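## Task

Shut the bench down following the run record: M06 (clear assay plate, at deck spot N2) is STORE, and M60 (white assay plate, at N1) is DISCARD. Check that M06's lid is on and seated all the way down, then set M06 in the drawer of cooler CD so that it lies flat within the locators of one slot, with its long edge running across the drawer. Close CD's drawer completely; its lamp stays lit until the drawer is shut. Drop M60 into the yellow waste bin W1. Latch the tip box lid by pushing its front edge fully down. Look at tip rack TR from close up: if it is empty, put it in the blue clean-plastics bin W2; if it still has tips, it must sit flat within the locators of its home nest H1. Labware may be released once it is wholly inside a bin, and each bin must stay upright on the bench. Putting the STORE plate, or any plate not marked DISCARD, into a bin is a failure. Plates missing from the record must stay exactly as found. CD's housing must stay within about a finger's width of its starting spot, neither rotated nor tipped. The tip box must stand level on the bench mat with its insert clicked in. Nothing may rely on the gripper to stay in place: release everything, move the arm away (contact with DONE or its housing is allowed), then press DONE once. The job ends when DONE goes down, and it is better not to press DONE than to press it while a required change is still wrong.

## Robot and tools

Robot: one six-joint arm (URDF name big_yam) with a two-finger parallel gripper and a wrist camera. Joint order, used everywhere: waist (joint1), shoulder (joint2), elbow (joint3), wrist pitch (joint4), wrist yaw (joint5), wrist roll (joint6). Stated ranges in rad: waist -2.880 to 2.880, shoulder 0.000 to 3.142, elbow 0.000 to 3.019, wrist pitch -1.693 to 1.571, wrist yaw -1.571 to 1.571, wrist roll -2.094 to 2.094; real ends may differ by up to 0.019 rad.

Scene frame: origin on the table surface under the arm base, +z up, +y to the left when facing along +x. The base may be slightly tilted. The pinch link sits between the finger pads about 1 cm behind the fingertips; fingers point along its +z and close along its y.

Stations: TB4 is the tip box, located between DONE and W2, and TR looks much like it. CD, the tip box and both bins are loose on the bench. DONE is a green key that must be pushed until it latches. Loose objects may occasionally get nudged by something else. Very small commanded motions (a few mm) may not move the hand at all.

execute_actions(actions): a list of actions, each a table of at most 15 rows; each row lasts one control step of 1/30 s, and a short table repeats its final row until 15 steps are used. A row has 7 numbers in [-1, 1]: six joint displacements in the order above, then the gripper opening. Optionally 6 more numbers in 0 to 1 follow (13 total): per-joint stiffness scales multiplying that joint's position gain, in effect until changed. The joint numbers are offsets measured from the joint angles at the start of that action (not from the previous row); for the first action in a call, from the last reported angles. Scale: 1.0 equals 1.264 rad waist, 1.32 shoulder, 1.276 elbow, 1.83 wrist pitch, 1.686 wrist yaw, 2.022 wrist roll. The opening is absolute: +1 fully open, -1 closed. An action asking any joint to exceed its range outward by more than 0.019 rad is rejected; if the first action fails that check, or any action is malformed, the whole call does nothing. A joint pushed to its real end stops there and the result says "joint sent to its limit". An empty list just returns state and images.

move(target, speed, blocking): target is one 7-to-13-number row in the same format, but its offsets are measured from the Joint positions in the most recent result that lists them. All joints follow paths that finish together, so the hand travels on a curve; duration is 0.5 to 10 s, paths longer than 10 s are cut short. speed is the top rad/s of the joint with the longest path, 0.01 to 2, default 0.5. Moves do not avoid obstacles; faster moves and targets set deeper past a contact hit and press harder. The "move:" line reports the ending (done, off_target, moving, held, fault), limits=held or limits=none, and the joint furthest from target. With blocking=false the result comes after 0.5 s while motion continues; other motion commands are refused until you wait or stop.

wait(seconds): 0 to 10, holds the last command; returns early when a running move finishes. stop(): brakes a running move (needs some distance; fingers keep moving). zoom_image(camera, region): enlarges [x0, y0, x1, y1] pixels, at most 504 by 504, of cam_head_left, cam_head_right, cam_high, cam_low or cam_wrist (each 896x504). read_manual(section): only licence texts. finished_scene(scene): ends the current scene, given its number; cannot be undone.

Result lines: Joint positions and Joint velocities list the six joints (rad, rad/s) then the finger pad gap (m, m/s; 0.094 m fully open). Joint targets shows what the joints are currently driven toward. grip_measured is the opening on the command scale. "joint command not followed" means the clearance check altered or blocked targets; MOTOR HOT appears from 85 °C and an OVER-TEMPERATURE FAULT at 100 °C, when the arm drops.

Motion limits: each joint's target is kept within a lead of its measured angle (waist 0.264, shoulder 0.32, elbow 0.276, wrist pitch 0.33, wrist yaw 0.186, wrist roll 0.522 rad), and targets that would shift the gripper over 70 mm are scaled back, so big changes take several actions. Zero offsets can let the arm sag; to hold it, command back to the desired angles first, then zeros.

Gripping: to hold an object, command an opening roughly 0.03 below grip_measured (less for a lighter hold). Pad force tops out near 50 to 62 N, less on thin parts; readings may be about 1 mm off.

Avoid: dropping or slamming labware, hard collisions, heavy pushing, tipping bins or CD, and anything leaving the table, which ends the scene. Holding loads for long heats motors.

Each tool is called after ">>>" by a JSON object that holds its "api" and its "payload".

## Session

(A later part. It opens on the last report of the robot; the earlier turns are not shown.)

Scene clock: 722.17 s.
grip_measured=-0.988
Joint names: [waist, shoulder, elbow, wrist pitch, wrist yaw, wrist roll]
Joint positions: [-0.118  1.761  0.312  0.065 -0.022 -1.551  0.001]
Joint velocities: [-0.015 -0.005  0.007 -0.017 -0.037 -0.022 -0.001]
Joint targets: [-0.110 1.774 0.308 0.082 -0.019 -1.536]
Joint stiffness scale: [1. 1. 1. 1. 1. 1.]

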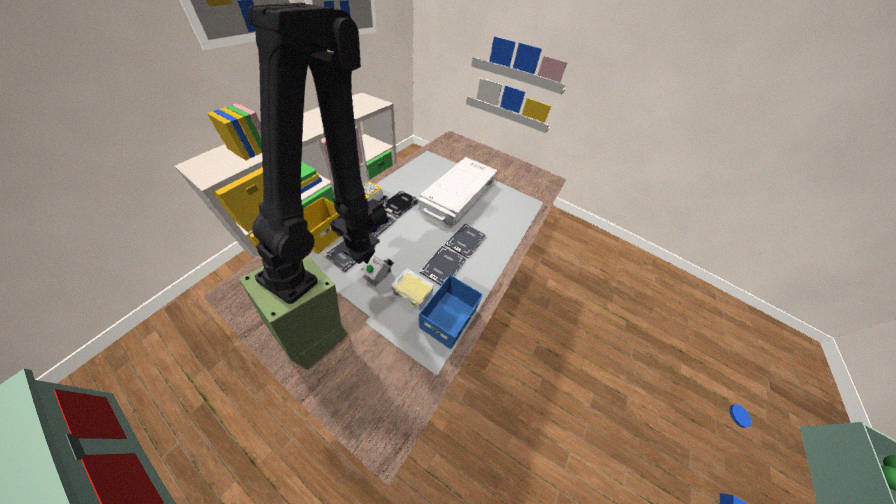

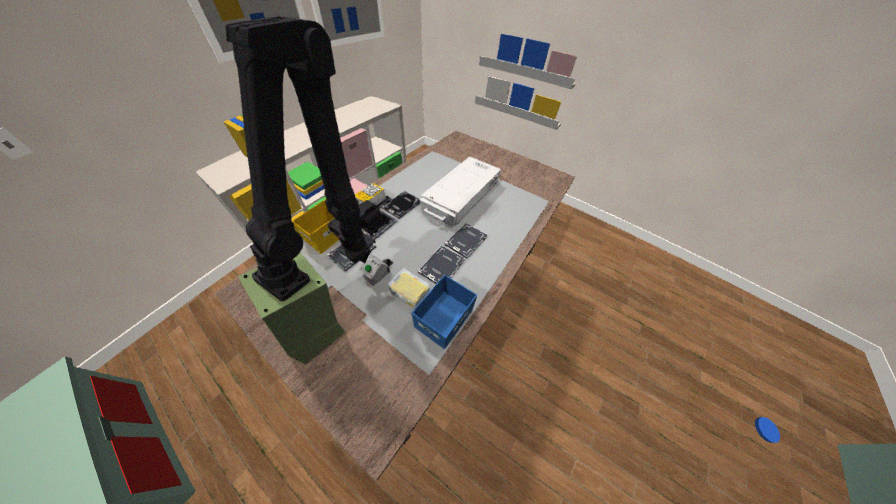

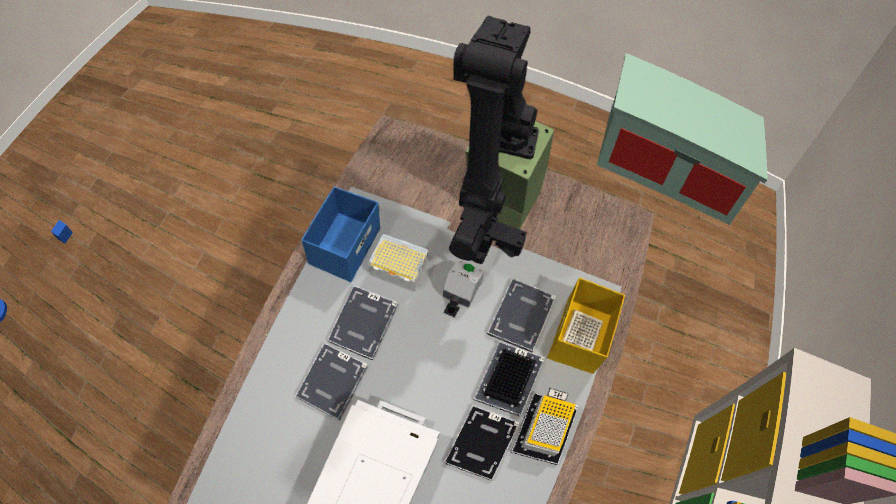

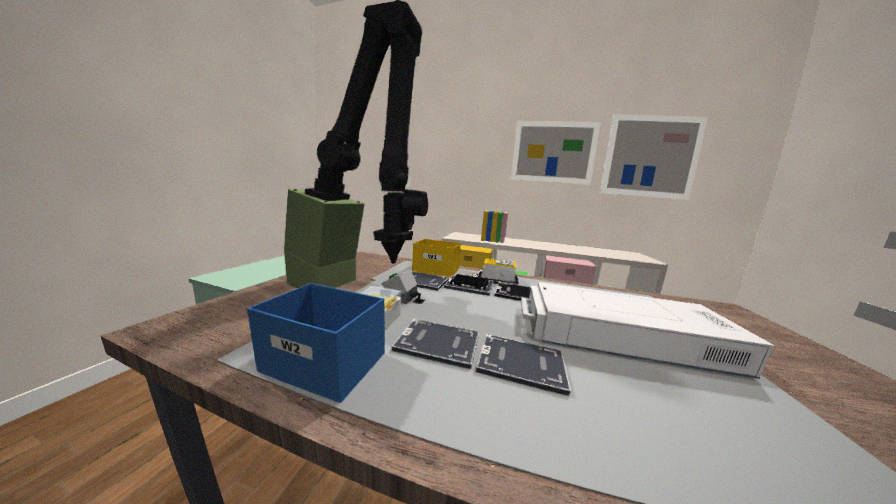

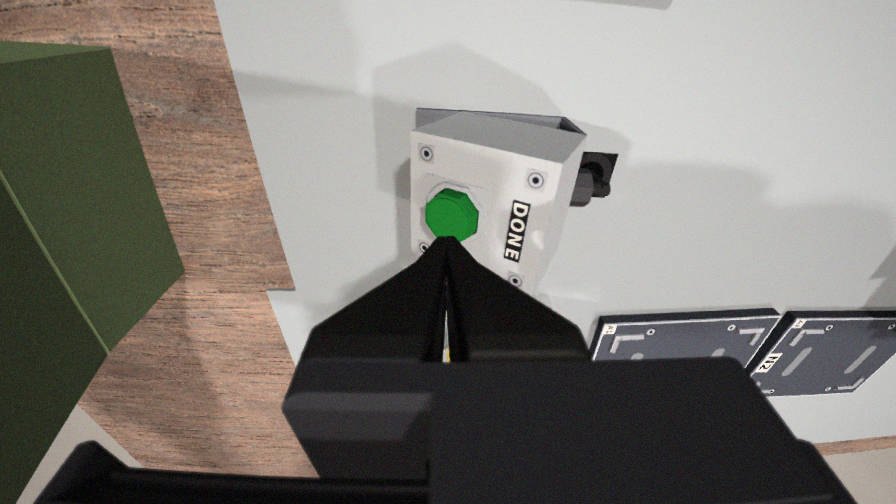

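>>> {"api": "move", "payload": {"target": [0,0.078,0.02,0.05,0,0.007,-1], "speed": 0.1}}

Scene clock: 728.97 s.
grip_measured=-0.988
Joint names: [waist, shoulder, elbow, wrist pitch, wrist yaw, wrist roll]
Joint positions: [-0.118  1.847  0.332  0.14  -0.022 -1.551  0.001]
Joint velocities: [-0.005  0.005 -0.002 -0.017  0.007 -0.081 -0.   ]
Joint targets: [-0.118 1.864 0.338 0.157 -0.022 -1.537]
Joint stiffness scale: [1. 1. 1. 1. 1. 1.]
move: done; limits=none; farthest joint: the shoulder, 0.017 radians from its target (0.103 radians at the start)

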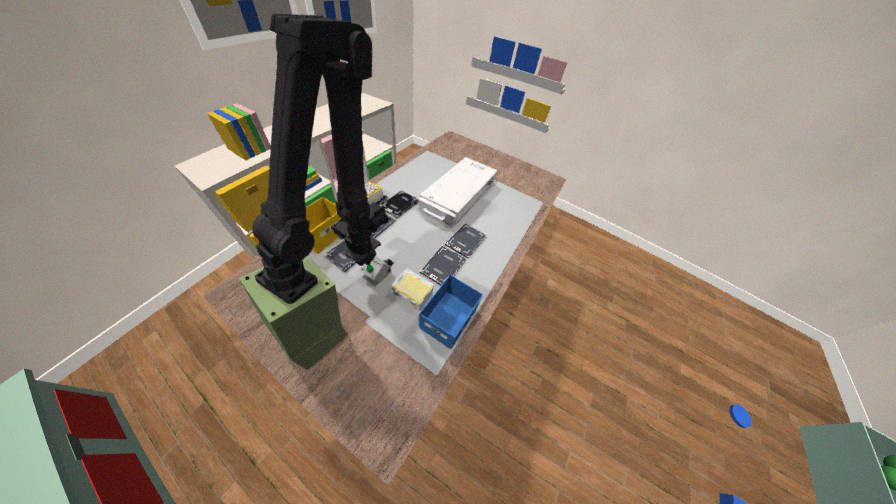

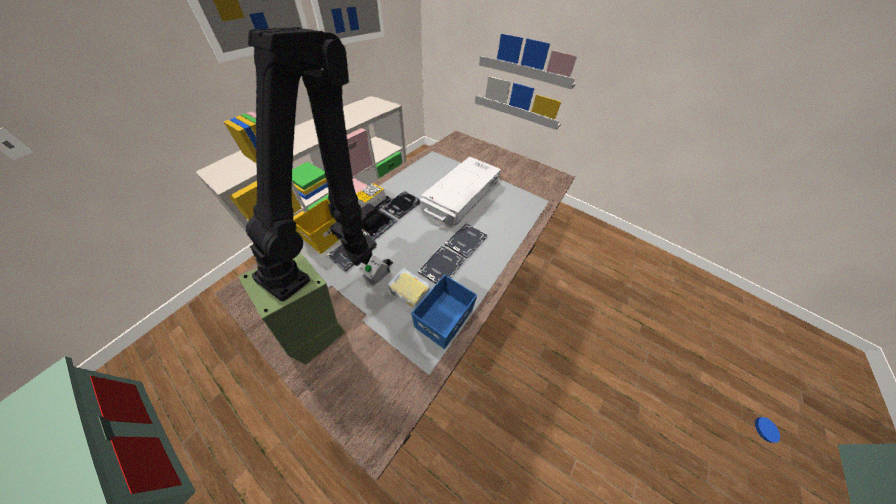

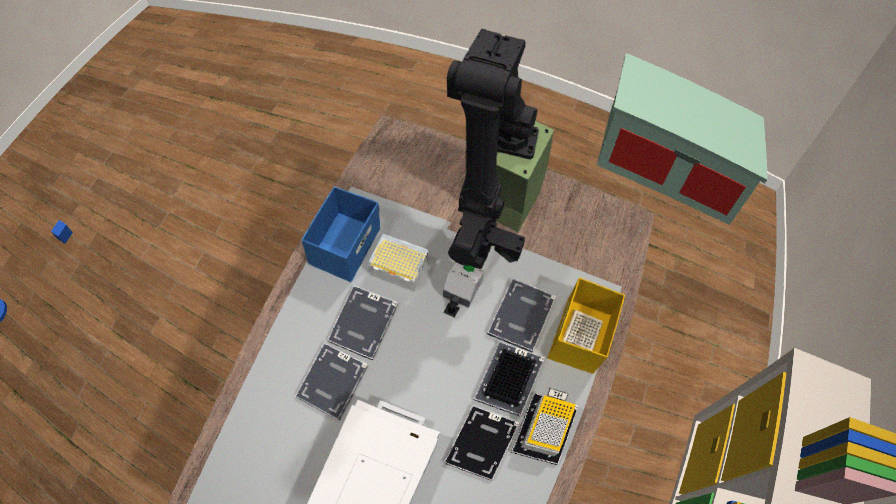

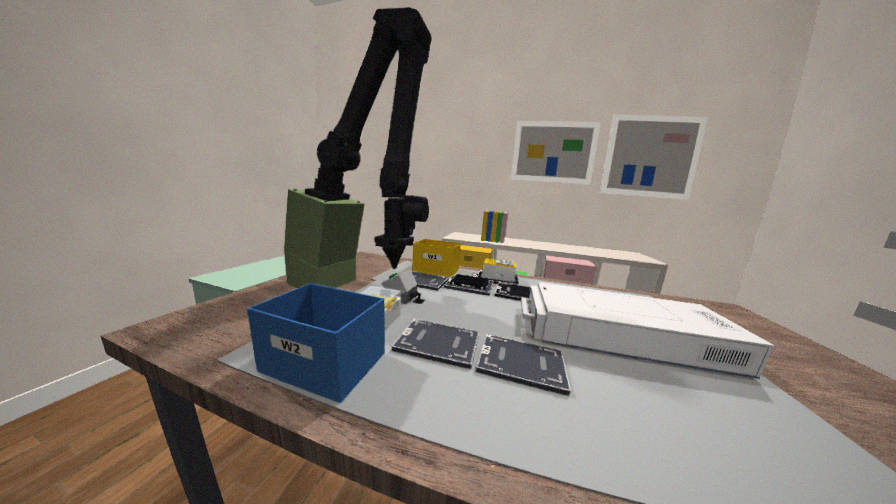

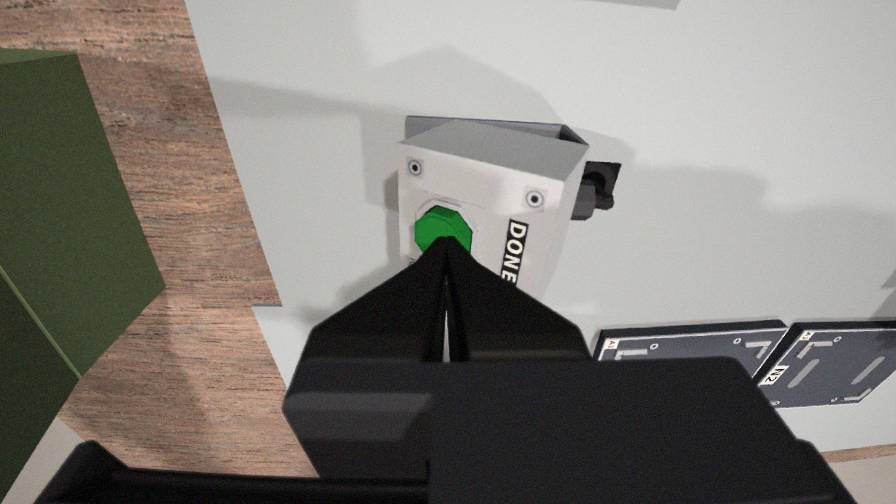

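>>> {"api": "move", "payload": {"target": [0.032,0.06,0.0,0.035,0,0.007,-1], "speed": 0.08}}

Scene clock: 733.33 s.
grip_measured=-0.988
Joint names: [waist, shoulder, elbow, wrist pitch, wrist yaw, wrist roll]
Joint positions: [-0.089  1.909  0.332  0.187 -0.022 -1.551  0.001]
Joint velocities: [ 0.005 -0.015 -0.002 -0.007 -0.022 -0.066 -0.   ]
Joint targets: [-0.078 1.926 0.332 0.204 -0.022 -1.537]
Joint stiffness scale: [1. 1. 1. 1. 1. 1.]
move: done; limits=none; farthest joint: the wrist pitch, 0.018 radians from its target (0.064 radians at the start)

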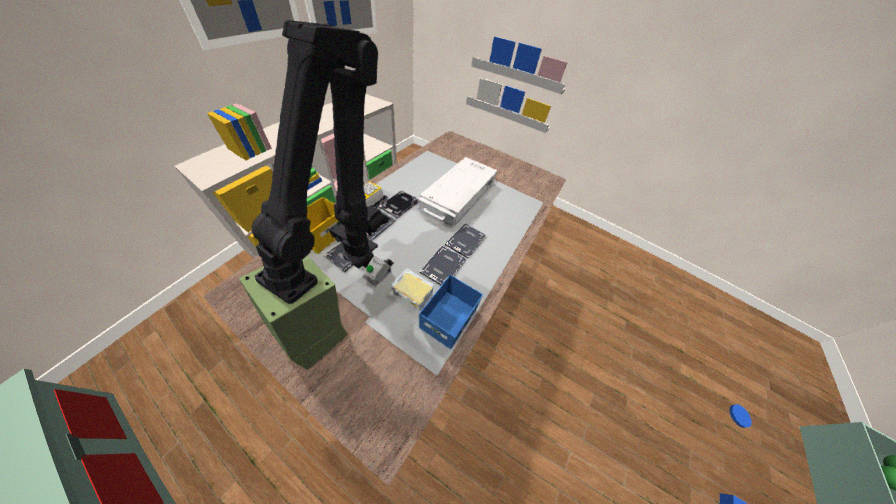

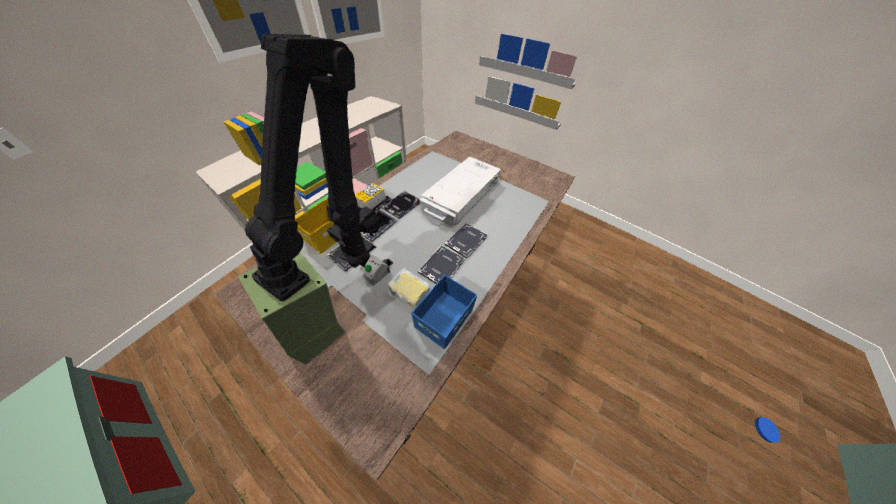

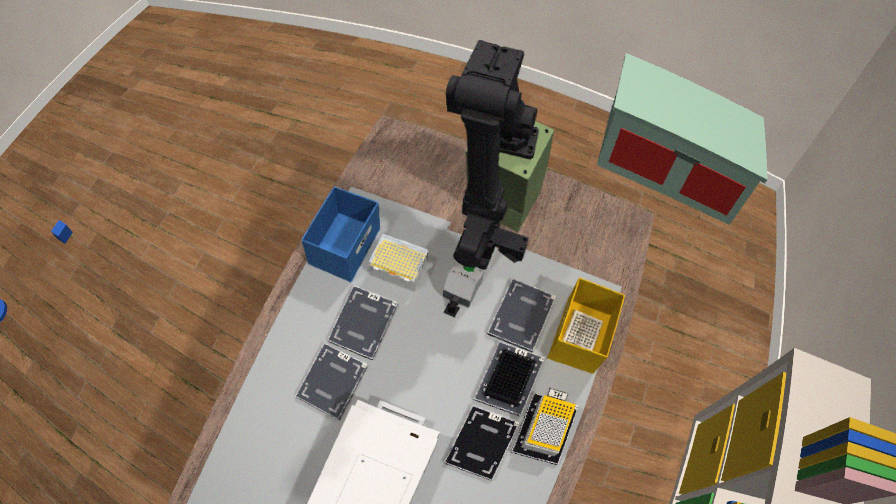

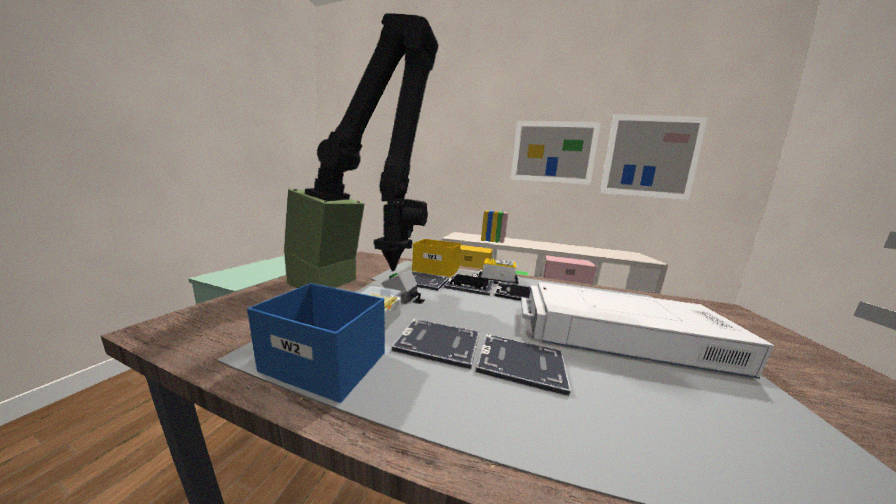

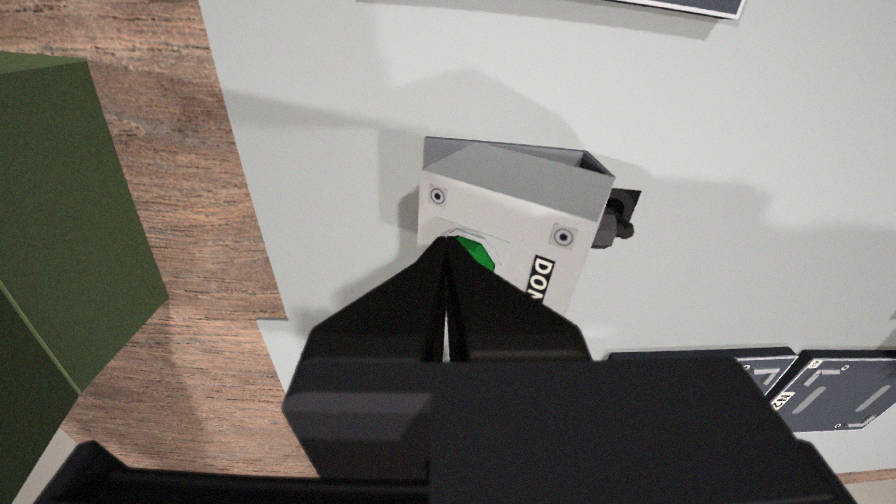

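>>> {"api": "move", "payload": {"target": [-0.065,0.013,0.022,0.012,0,0.007,-1], "speed": 0.08}}

Scene clock: 739.87 s.
grip_measured=-0.988
Joint names: [waist, shoulder, elbow, wrist pitch, wrist yaw, wrist roll]
Joint positions: [-0.159  1.909  0.351  0.188 -0.022 -1.551  0.001]
Joint velocities: [ 0.005 -0.005  0.002 -0.002  0.022 -0.051  0.001]
Joint targets: [-0.171 1.926 0.360 0.209 -0.022 -1.537]
Joint stiffness scale: [1. 1. 1. 1. 1. 1.]
move: off_target; limits=none; farthest joint: the wrist pitch, 0.021 radians from its target (0.022 radians at the start)

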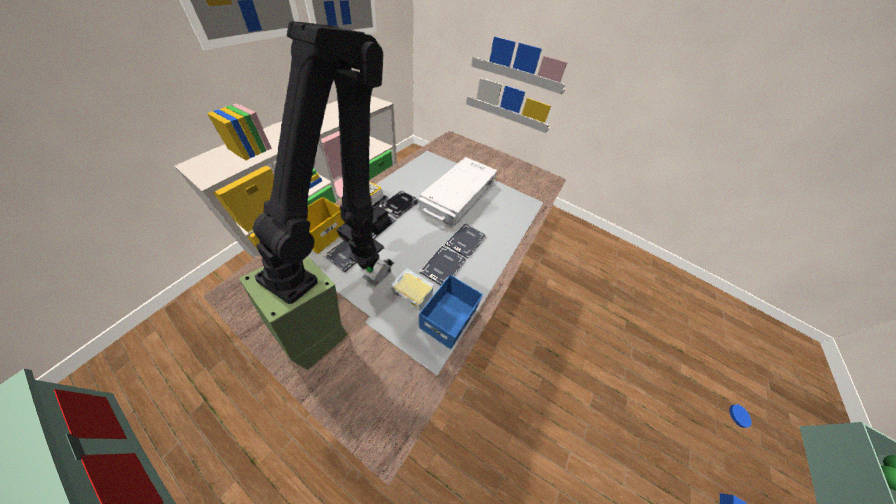

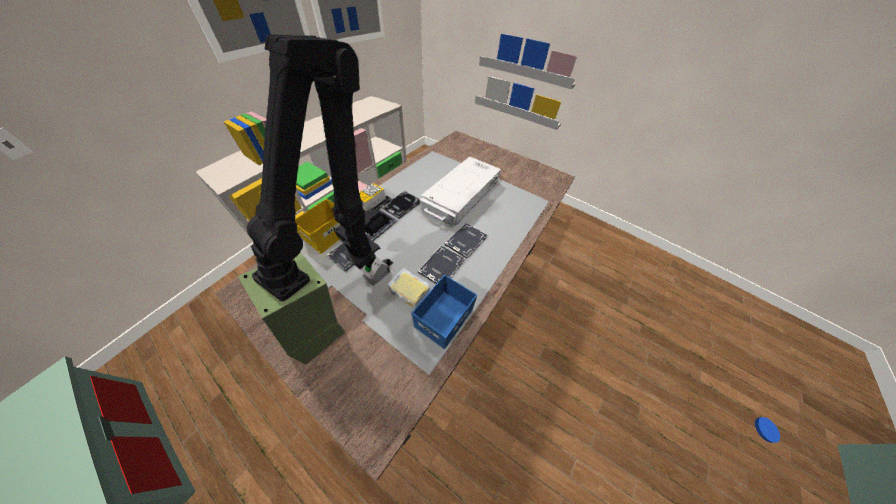

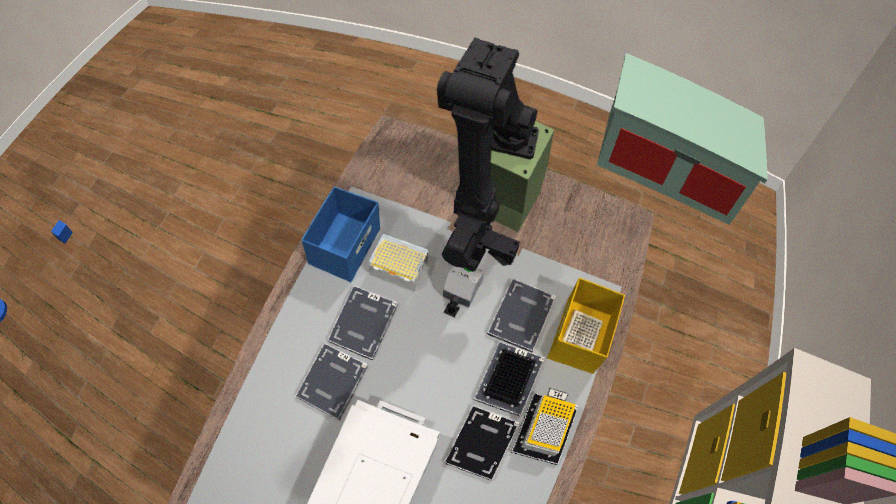

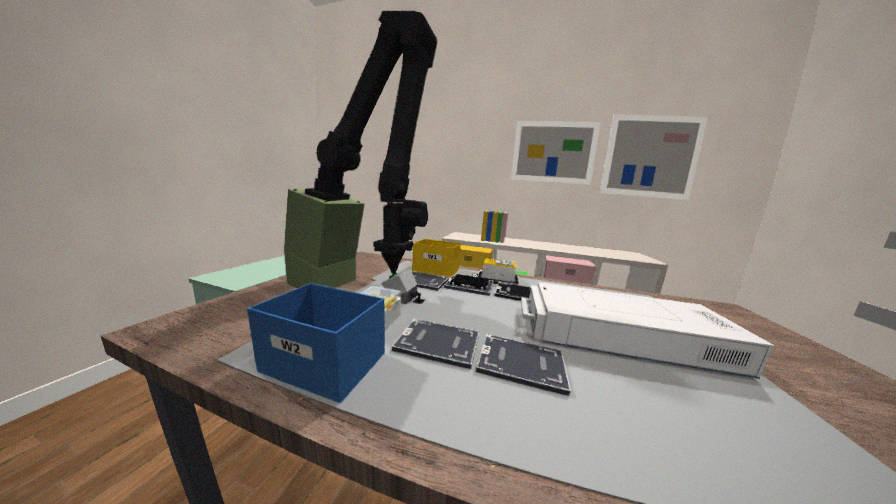

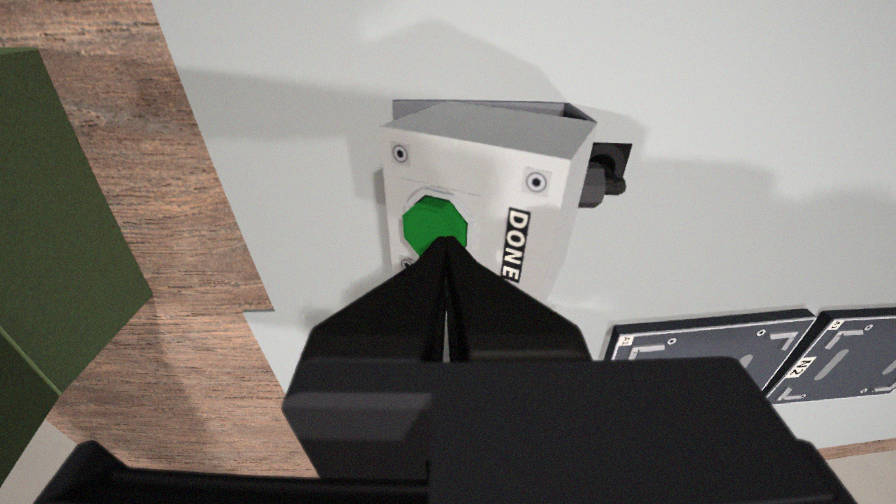

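>>> {"api": "move", "payload": {"target": [-0.01,0.06,0.0,0.04,0,0.007,-1], "speed": 0.06}}

Scene clock: 743.57 s.
grip_measured=-0.988
Joint names: [waist, shoulder, elbow, wrist pitch, wrist yaw, wrist roll]
Joint positions: [-0.159  1.964  0.343  0.232 -0.022 -1.551  0.001]
Joint velocities: [-0.005 -0.005 -0.012  0.002 -0.051  0.066 -0.   ]
Joint targets: [-0.171 1.989 0.351 0.261 -0.022 -1.537]
Joint stiffness scale: [1. 1. 1. 1. 1. 1.]
move: off_target; limits=none; farthest joint: the wrist pitch, 0.030 radians from its target (0.073 radians at the start)

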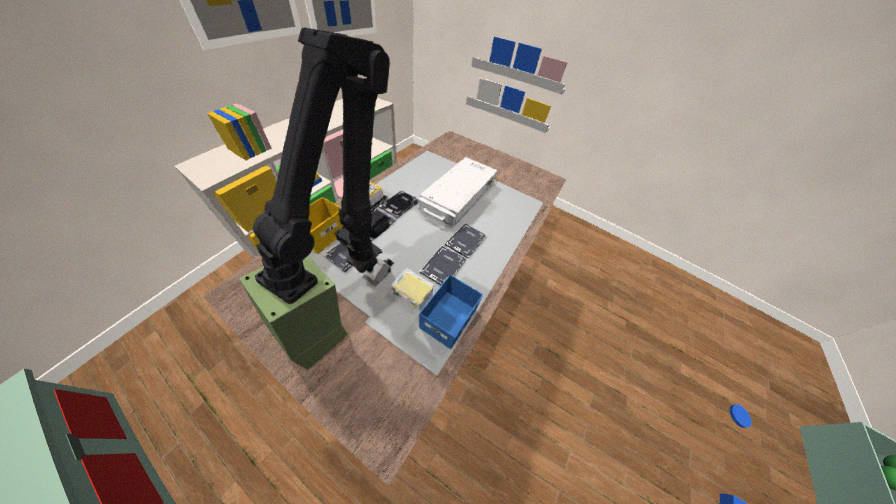

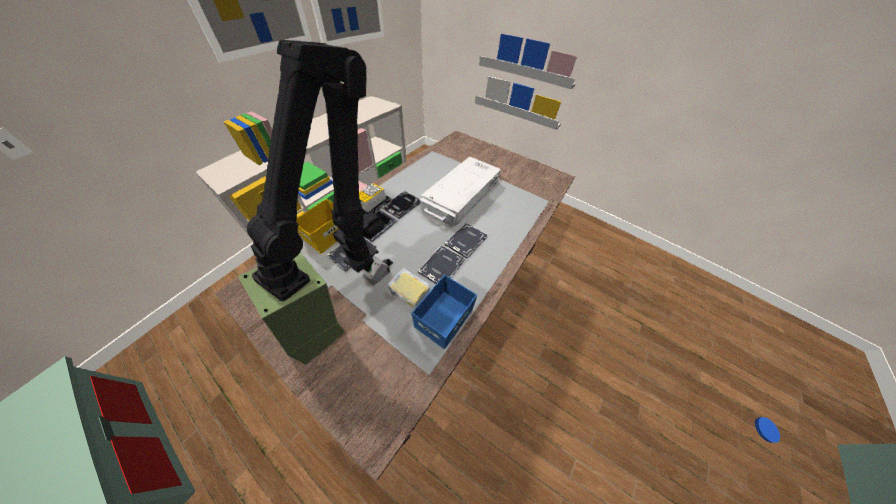

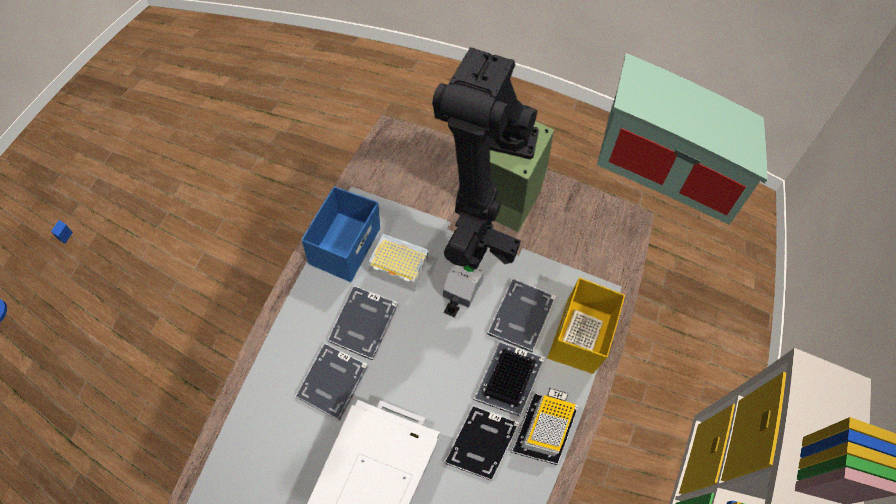

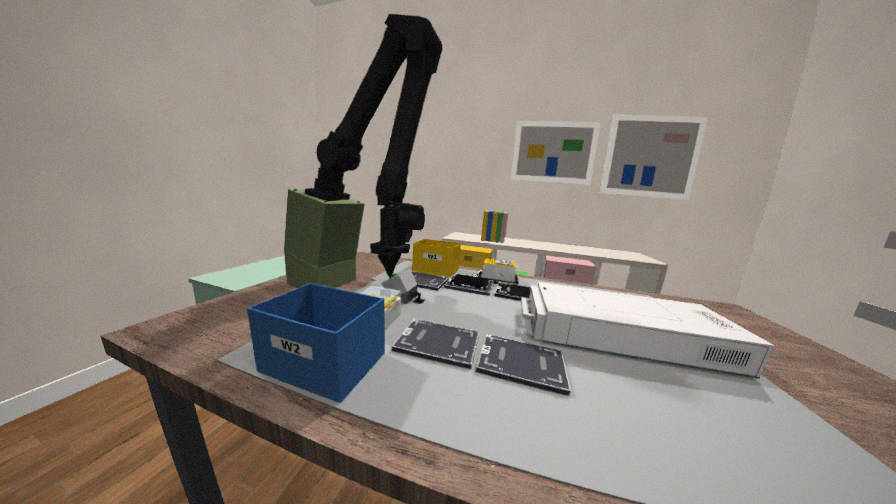

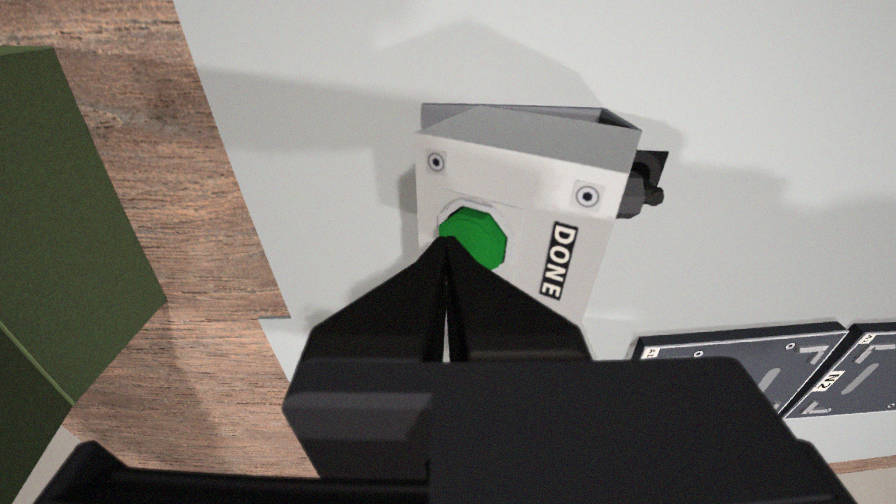

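>>> {"api": "move", "payload": {"target": [-0.01,-0.03,0.016,0.008,0,0.007,-1], "speed": 0.06}}

Scene clock: 747.50 s.
grip_measured=-0.988
Joint names: [waist, shoulder, elbow, wrist pitch, wrist yaw, wrist roll]
Joint positions: [-0.159  1.939  0.339  0.232 -0.022 -1.551  0.001]
Joint velocities: [-0.005 -0.005  0.007 -0.017 -0.051 -0.037  0.001]
Joint targets: [-0.172 1.925 0.363 0.246 -0.022 -1.537]
Joint stiffness scale: [1. 1. 1. 1. 1. 1.]
move: off_target; limits=none; farthest joint: the elbow, 0.024 radians from its target (0.021 radians at the start)

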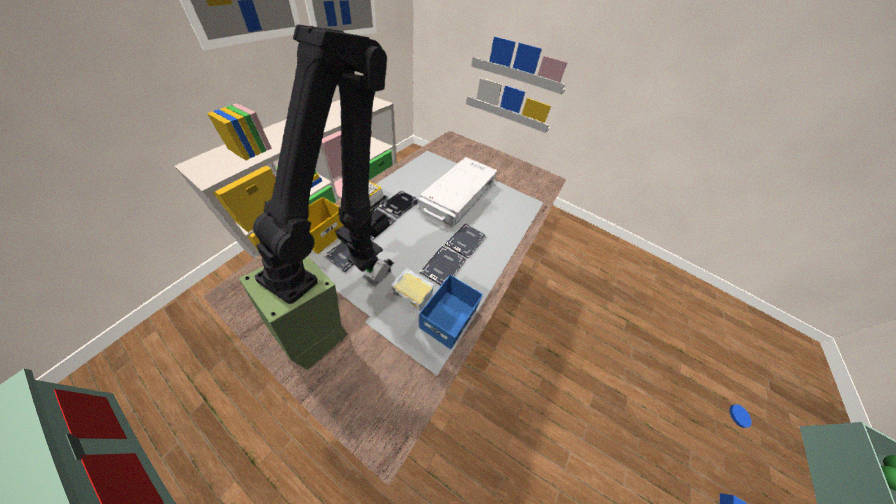

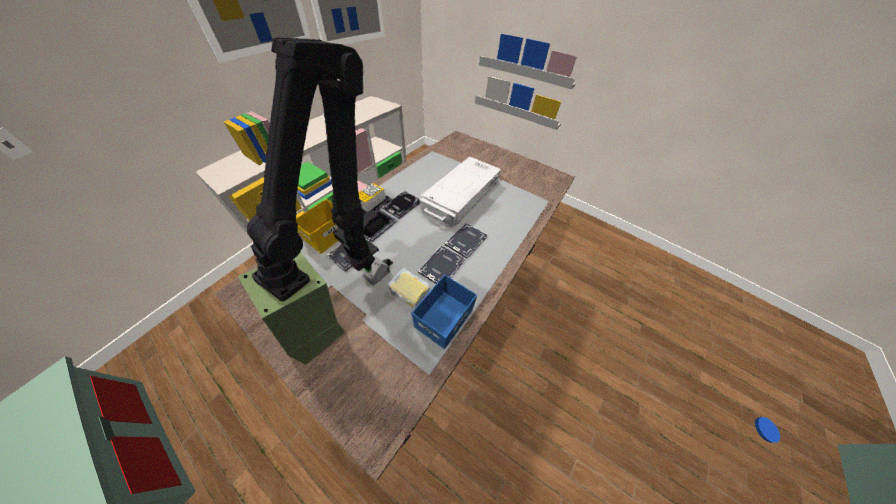

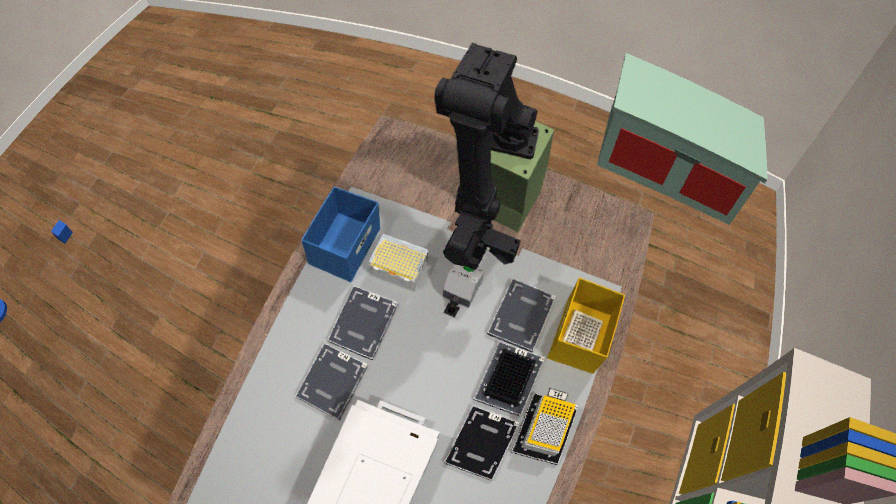

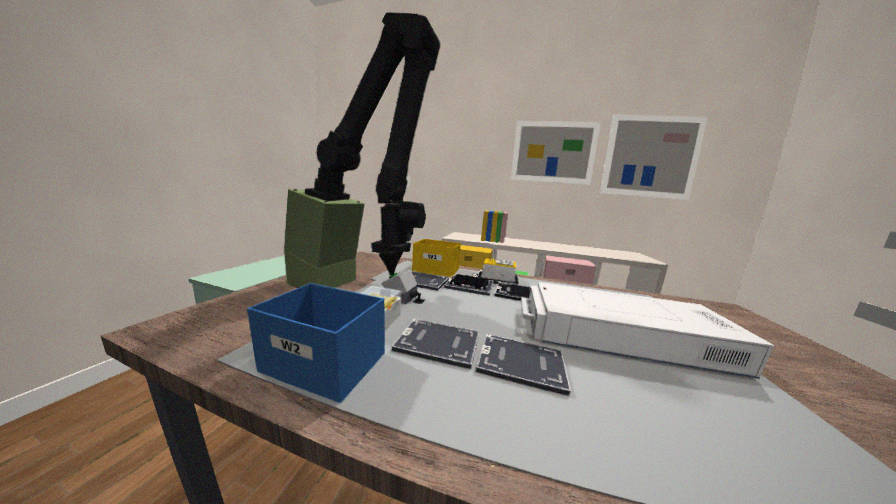

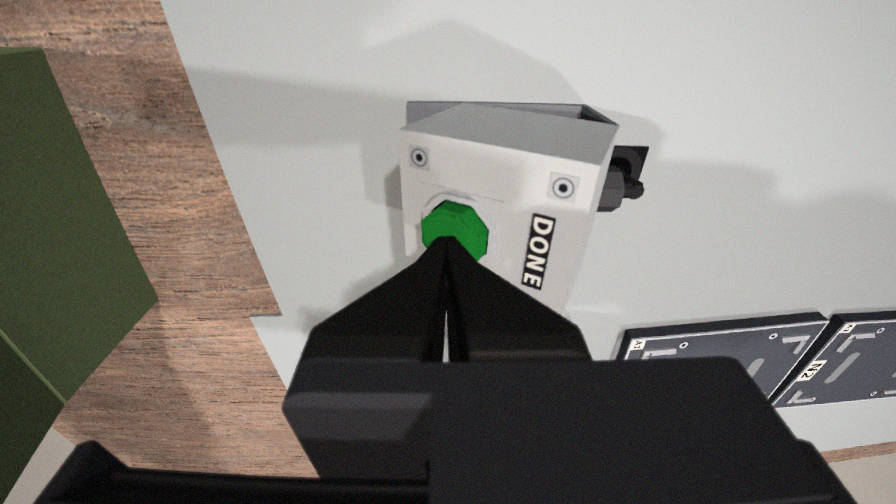

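Centred and touching. Push down and forward.

>>> {"api": "move", "payload": {"target": [-0.01,0.04,0.055,0.045,0,0.007,-1], "speed": 0.05}}

Scene clock: 756.67 s.
grip_measured=-0.989
Joint names: [waist, shoulder, elbow, wrist pitch, wrist yaw, wrist roll]
Joint positions: [-0.159  1.95   0.347  0.237 -0.022 -1.551  0.001]
Joint velocities: [-0.005 -0.015 -0.017 -0.012 -0.022  0.022  0.   ]
Joint stiffness scale: [1. 1. 1. 1. 1. 1.]
move: unfinished (the scene ended)
The task's run has ended: the event that ends the task has happened. This ends this scene only. If you have not yet called finished_scene for this scene, call it to go on to the next scene.

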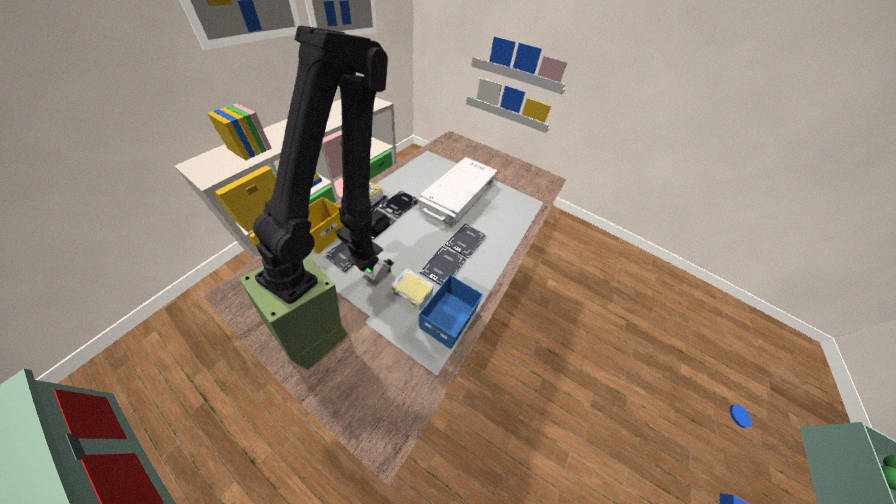

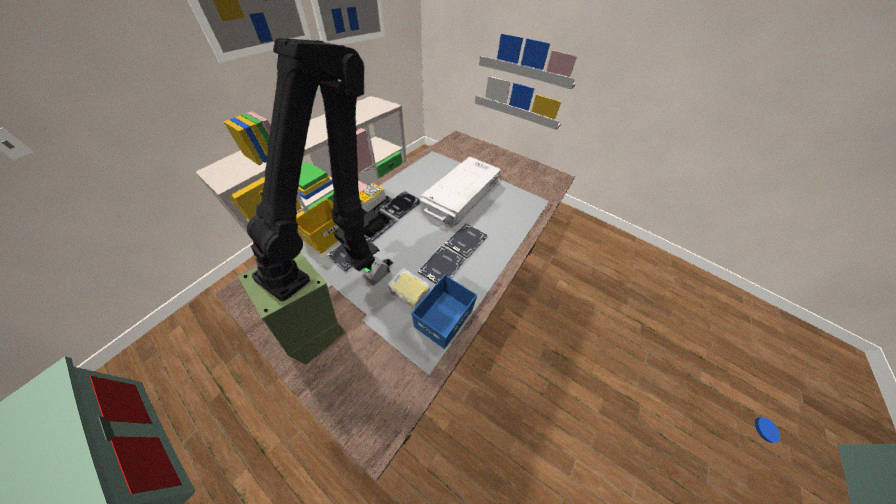

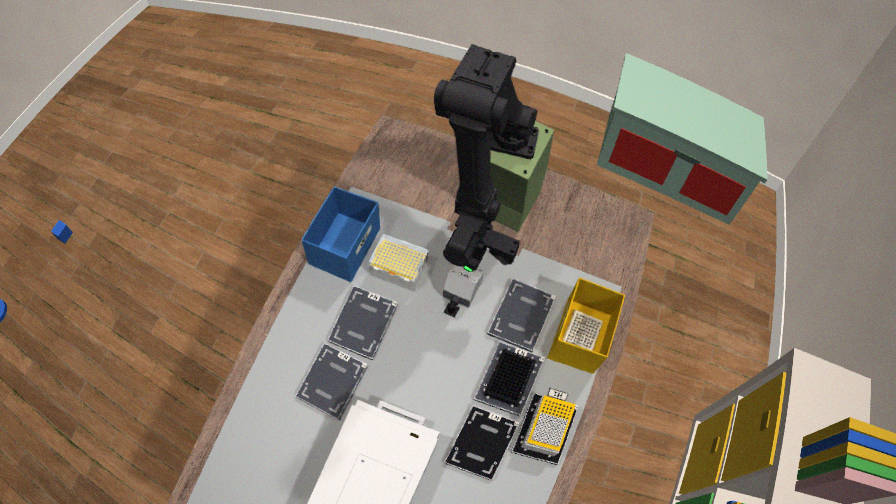

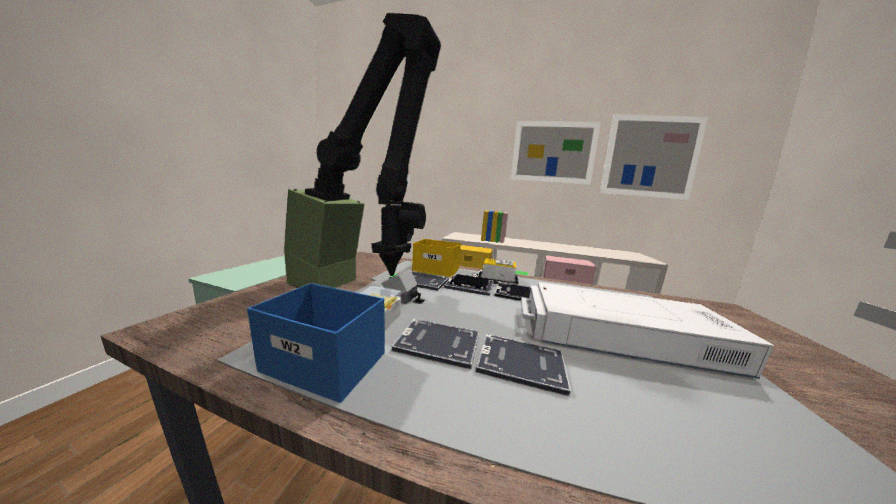

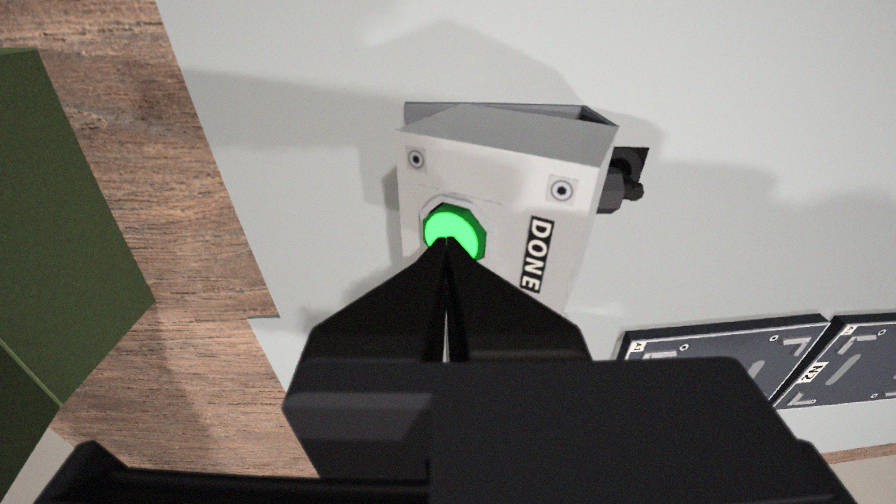

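>>> {"api": "finished_scene", "payload": {"scene": 1}}

The scene is finished: the task was done.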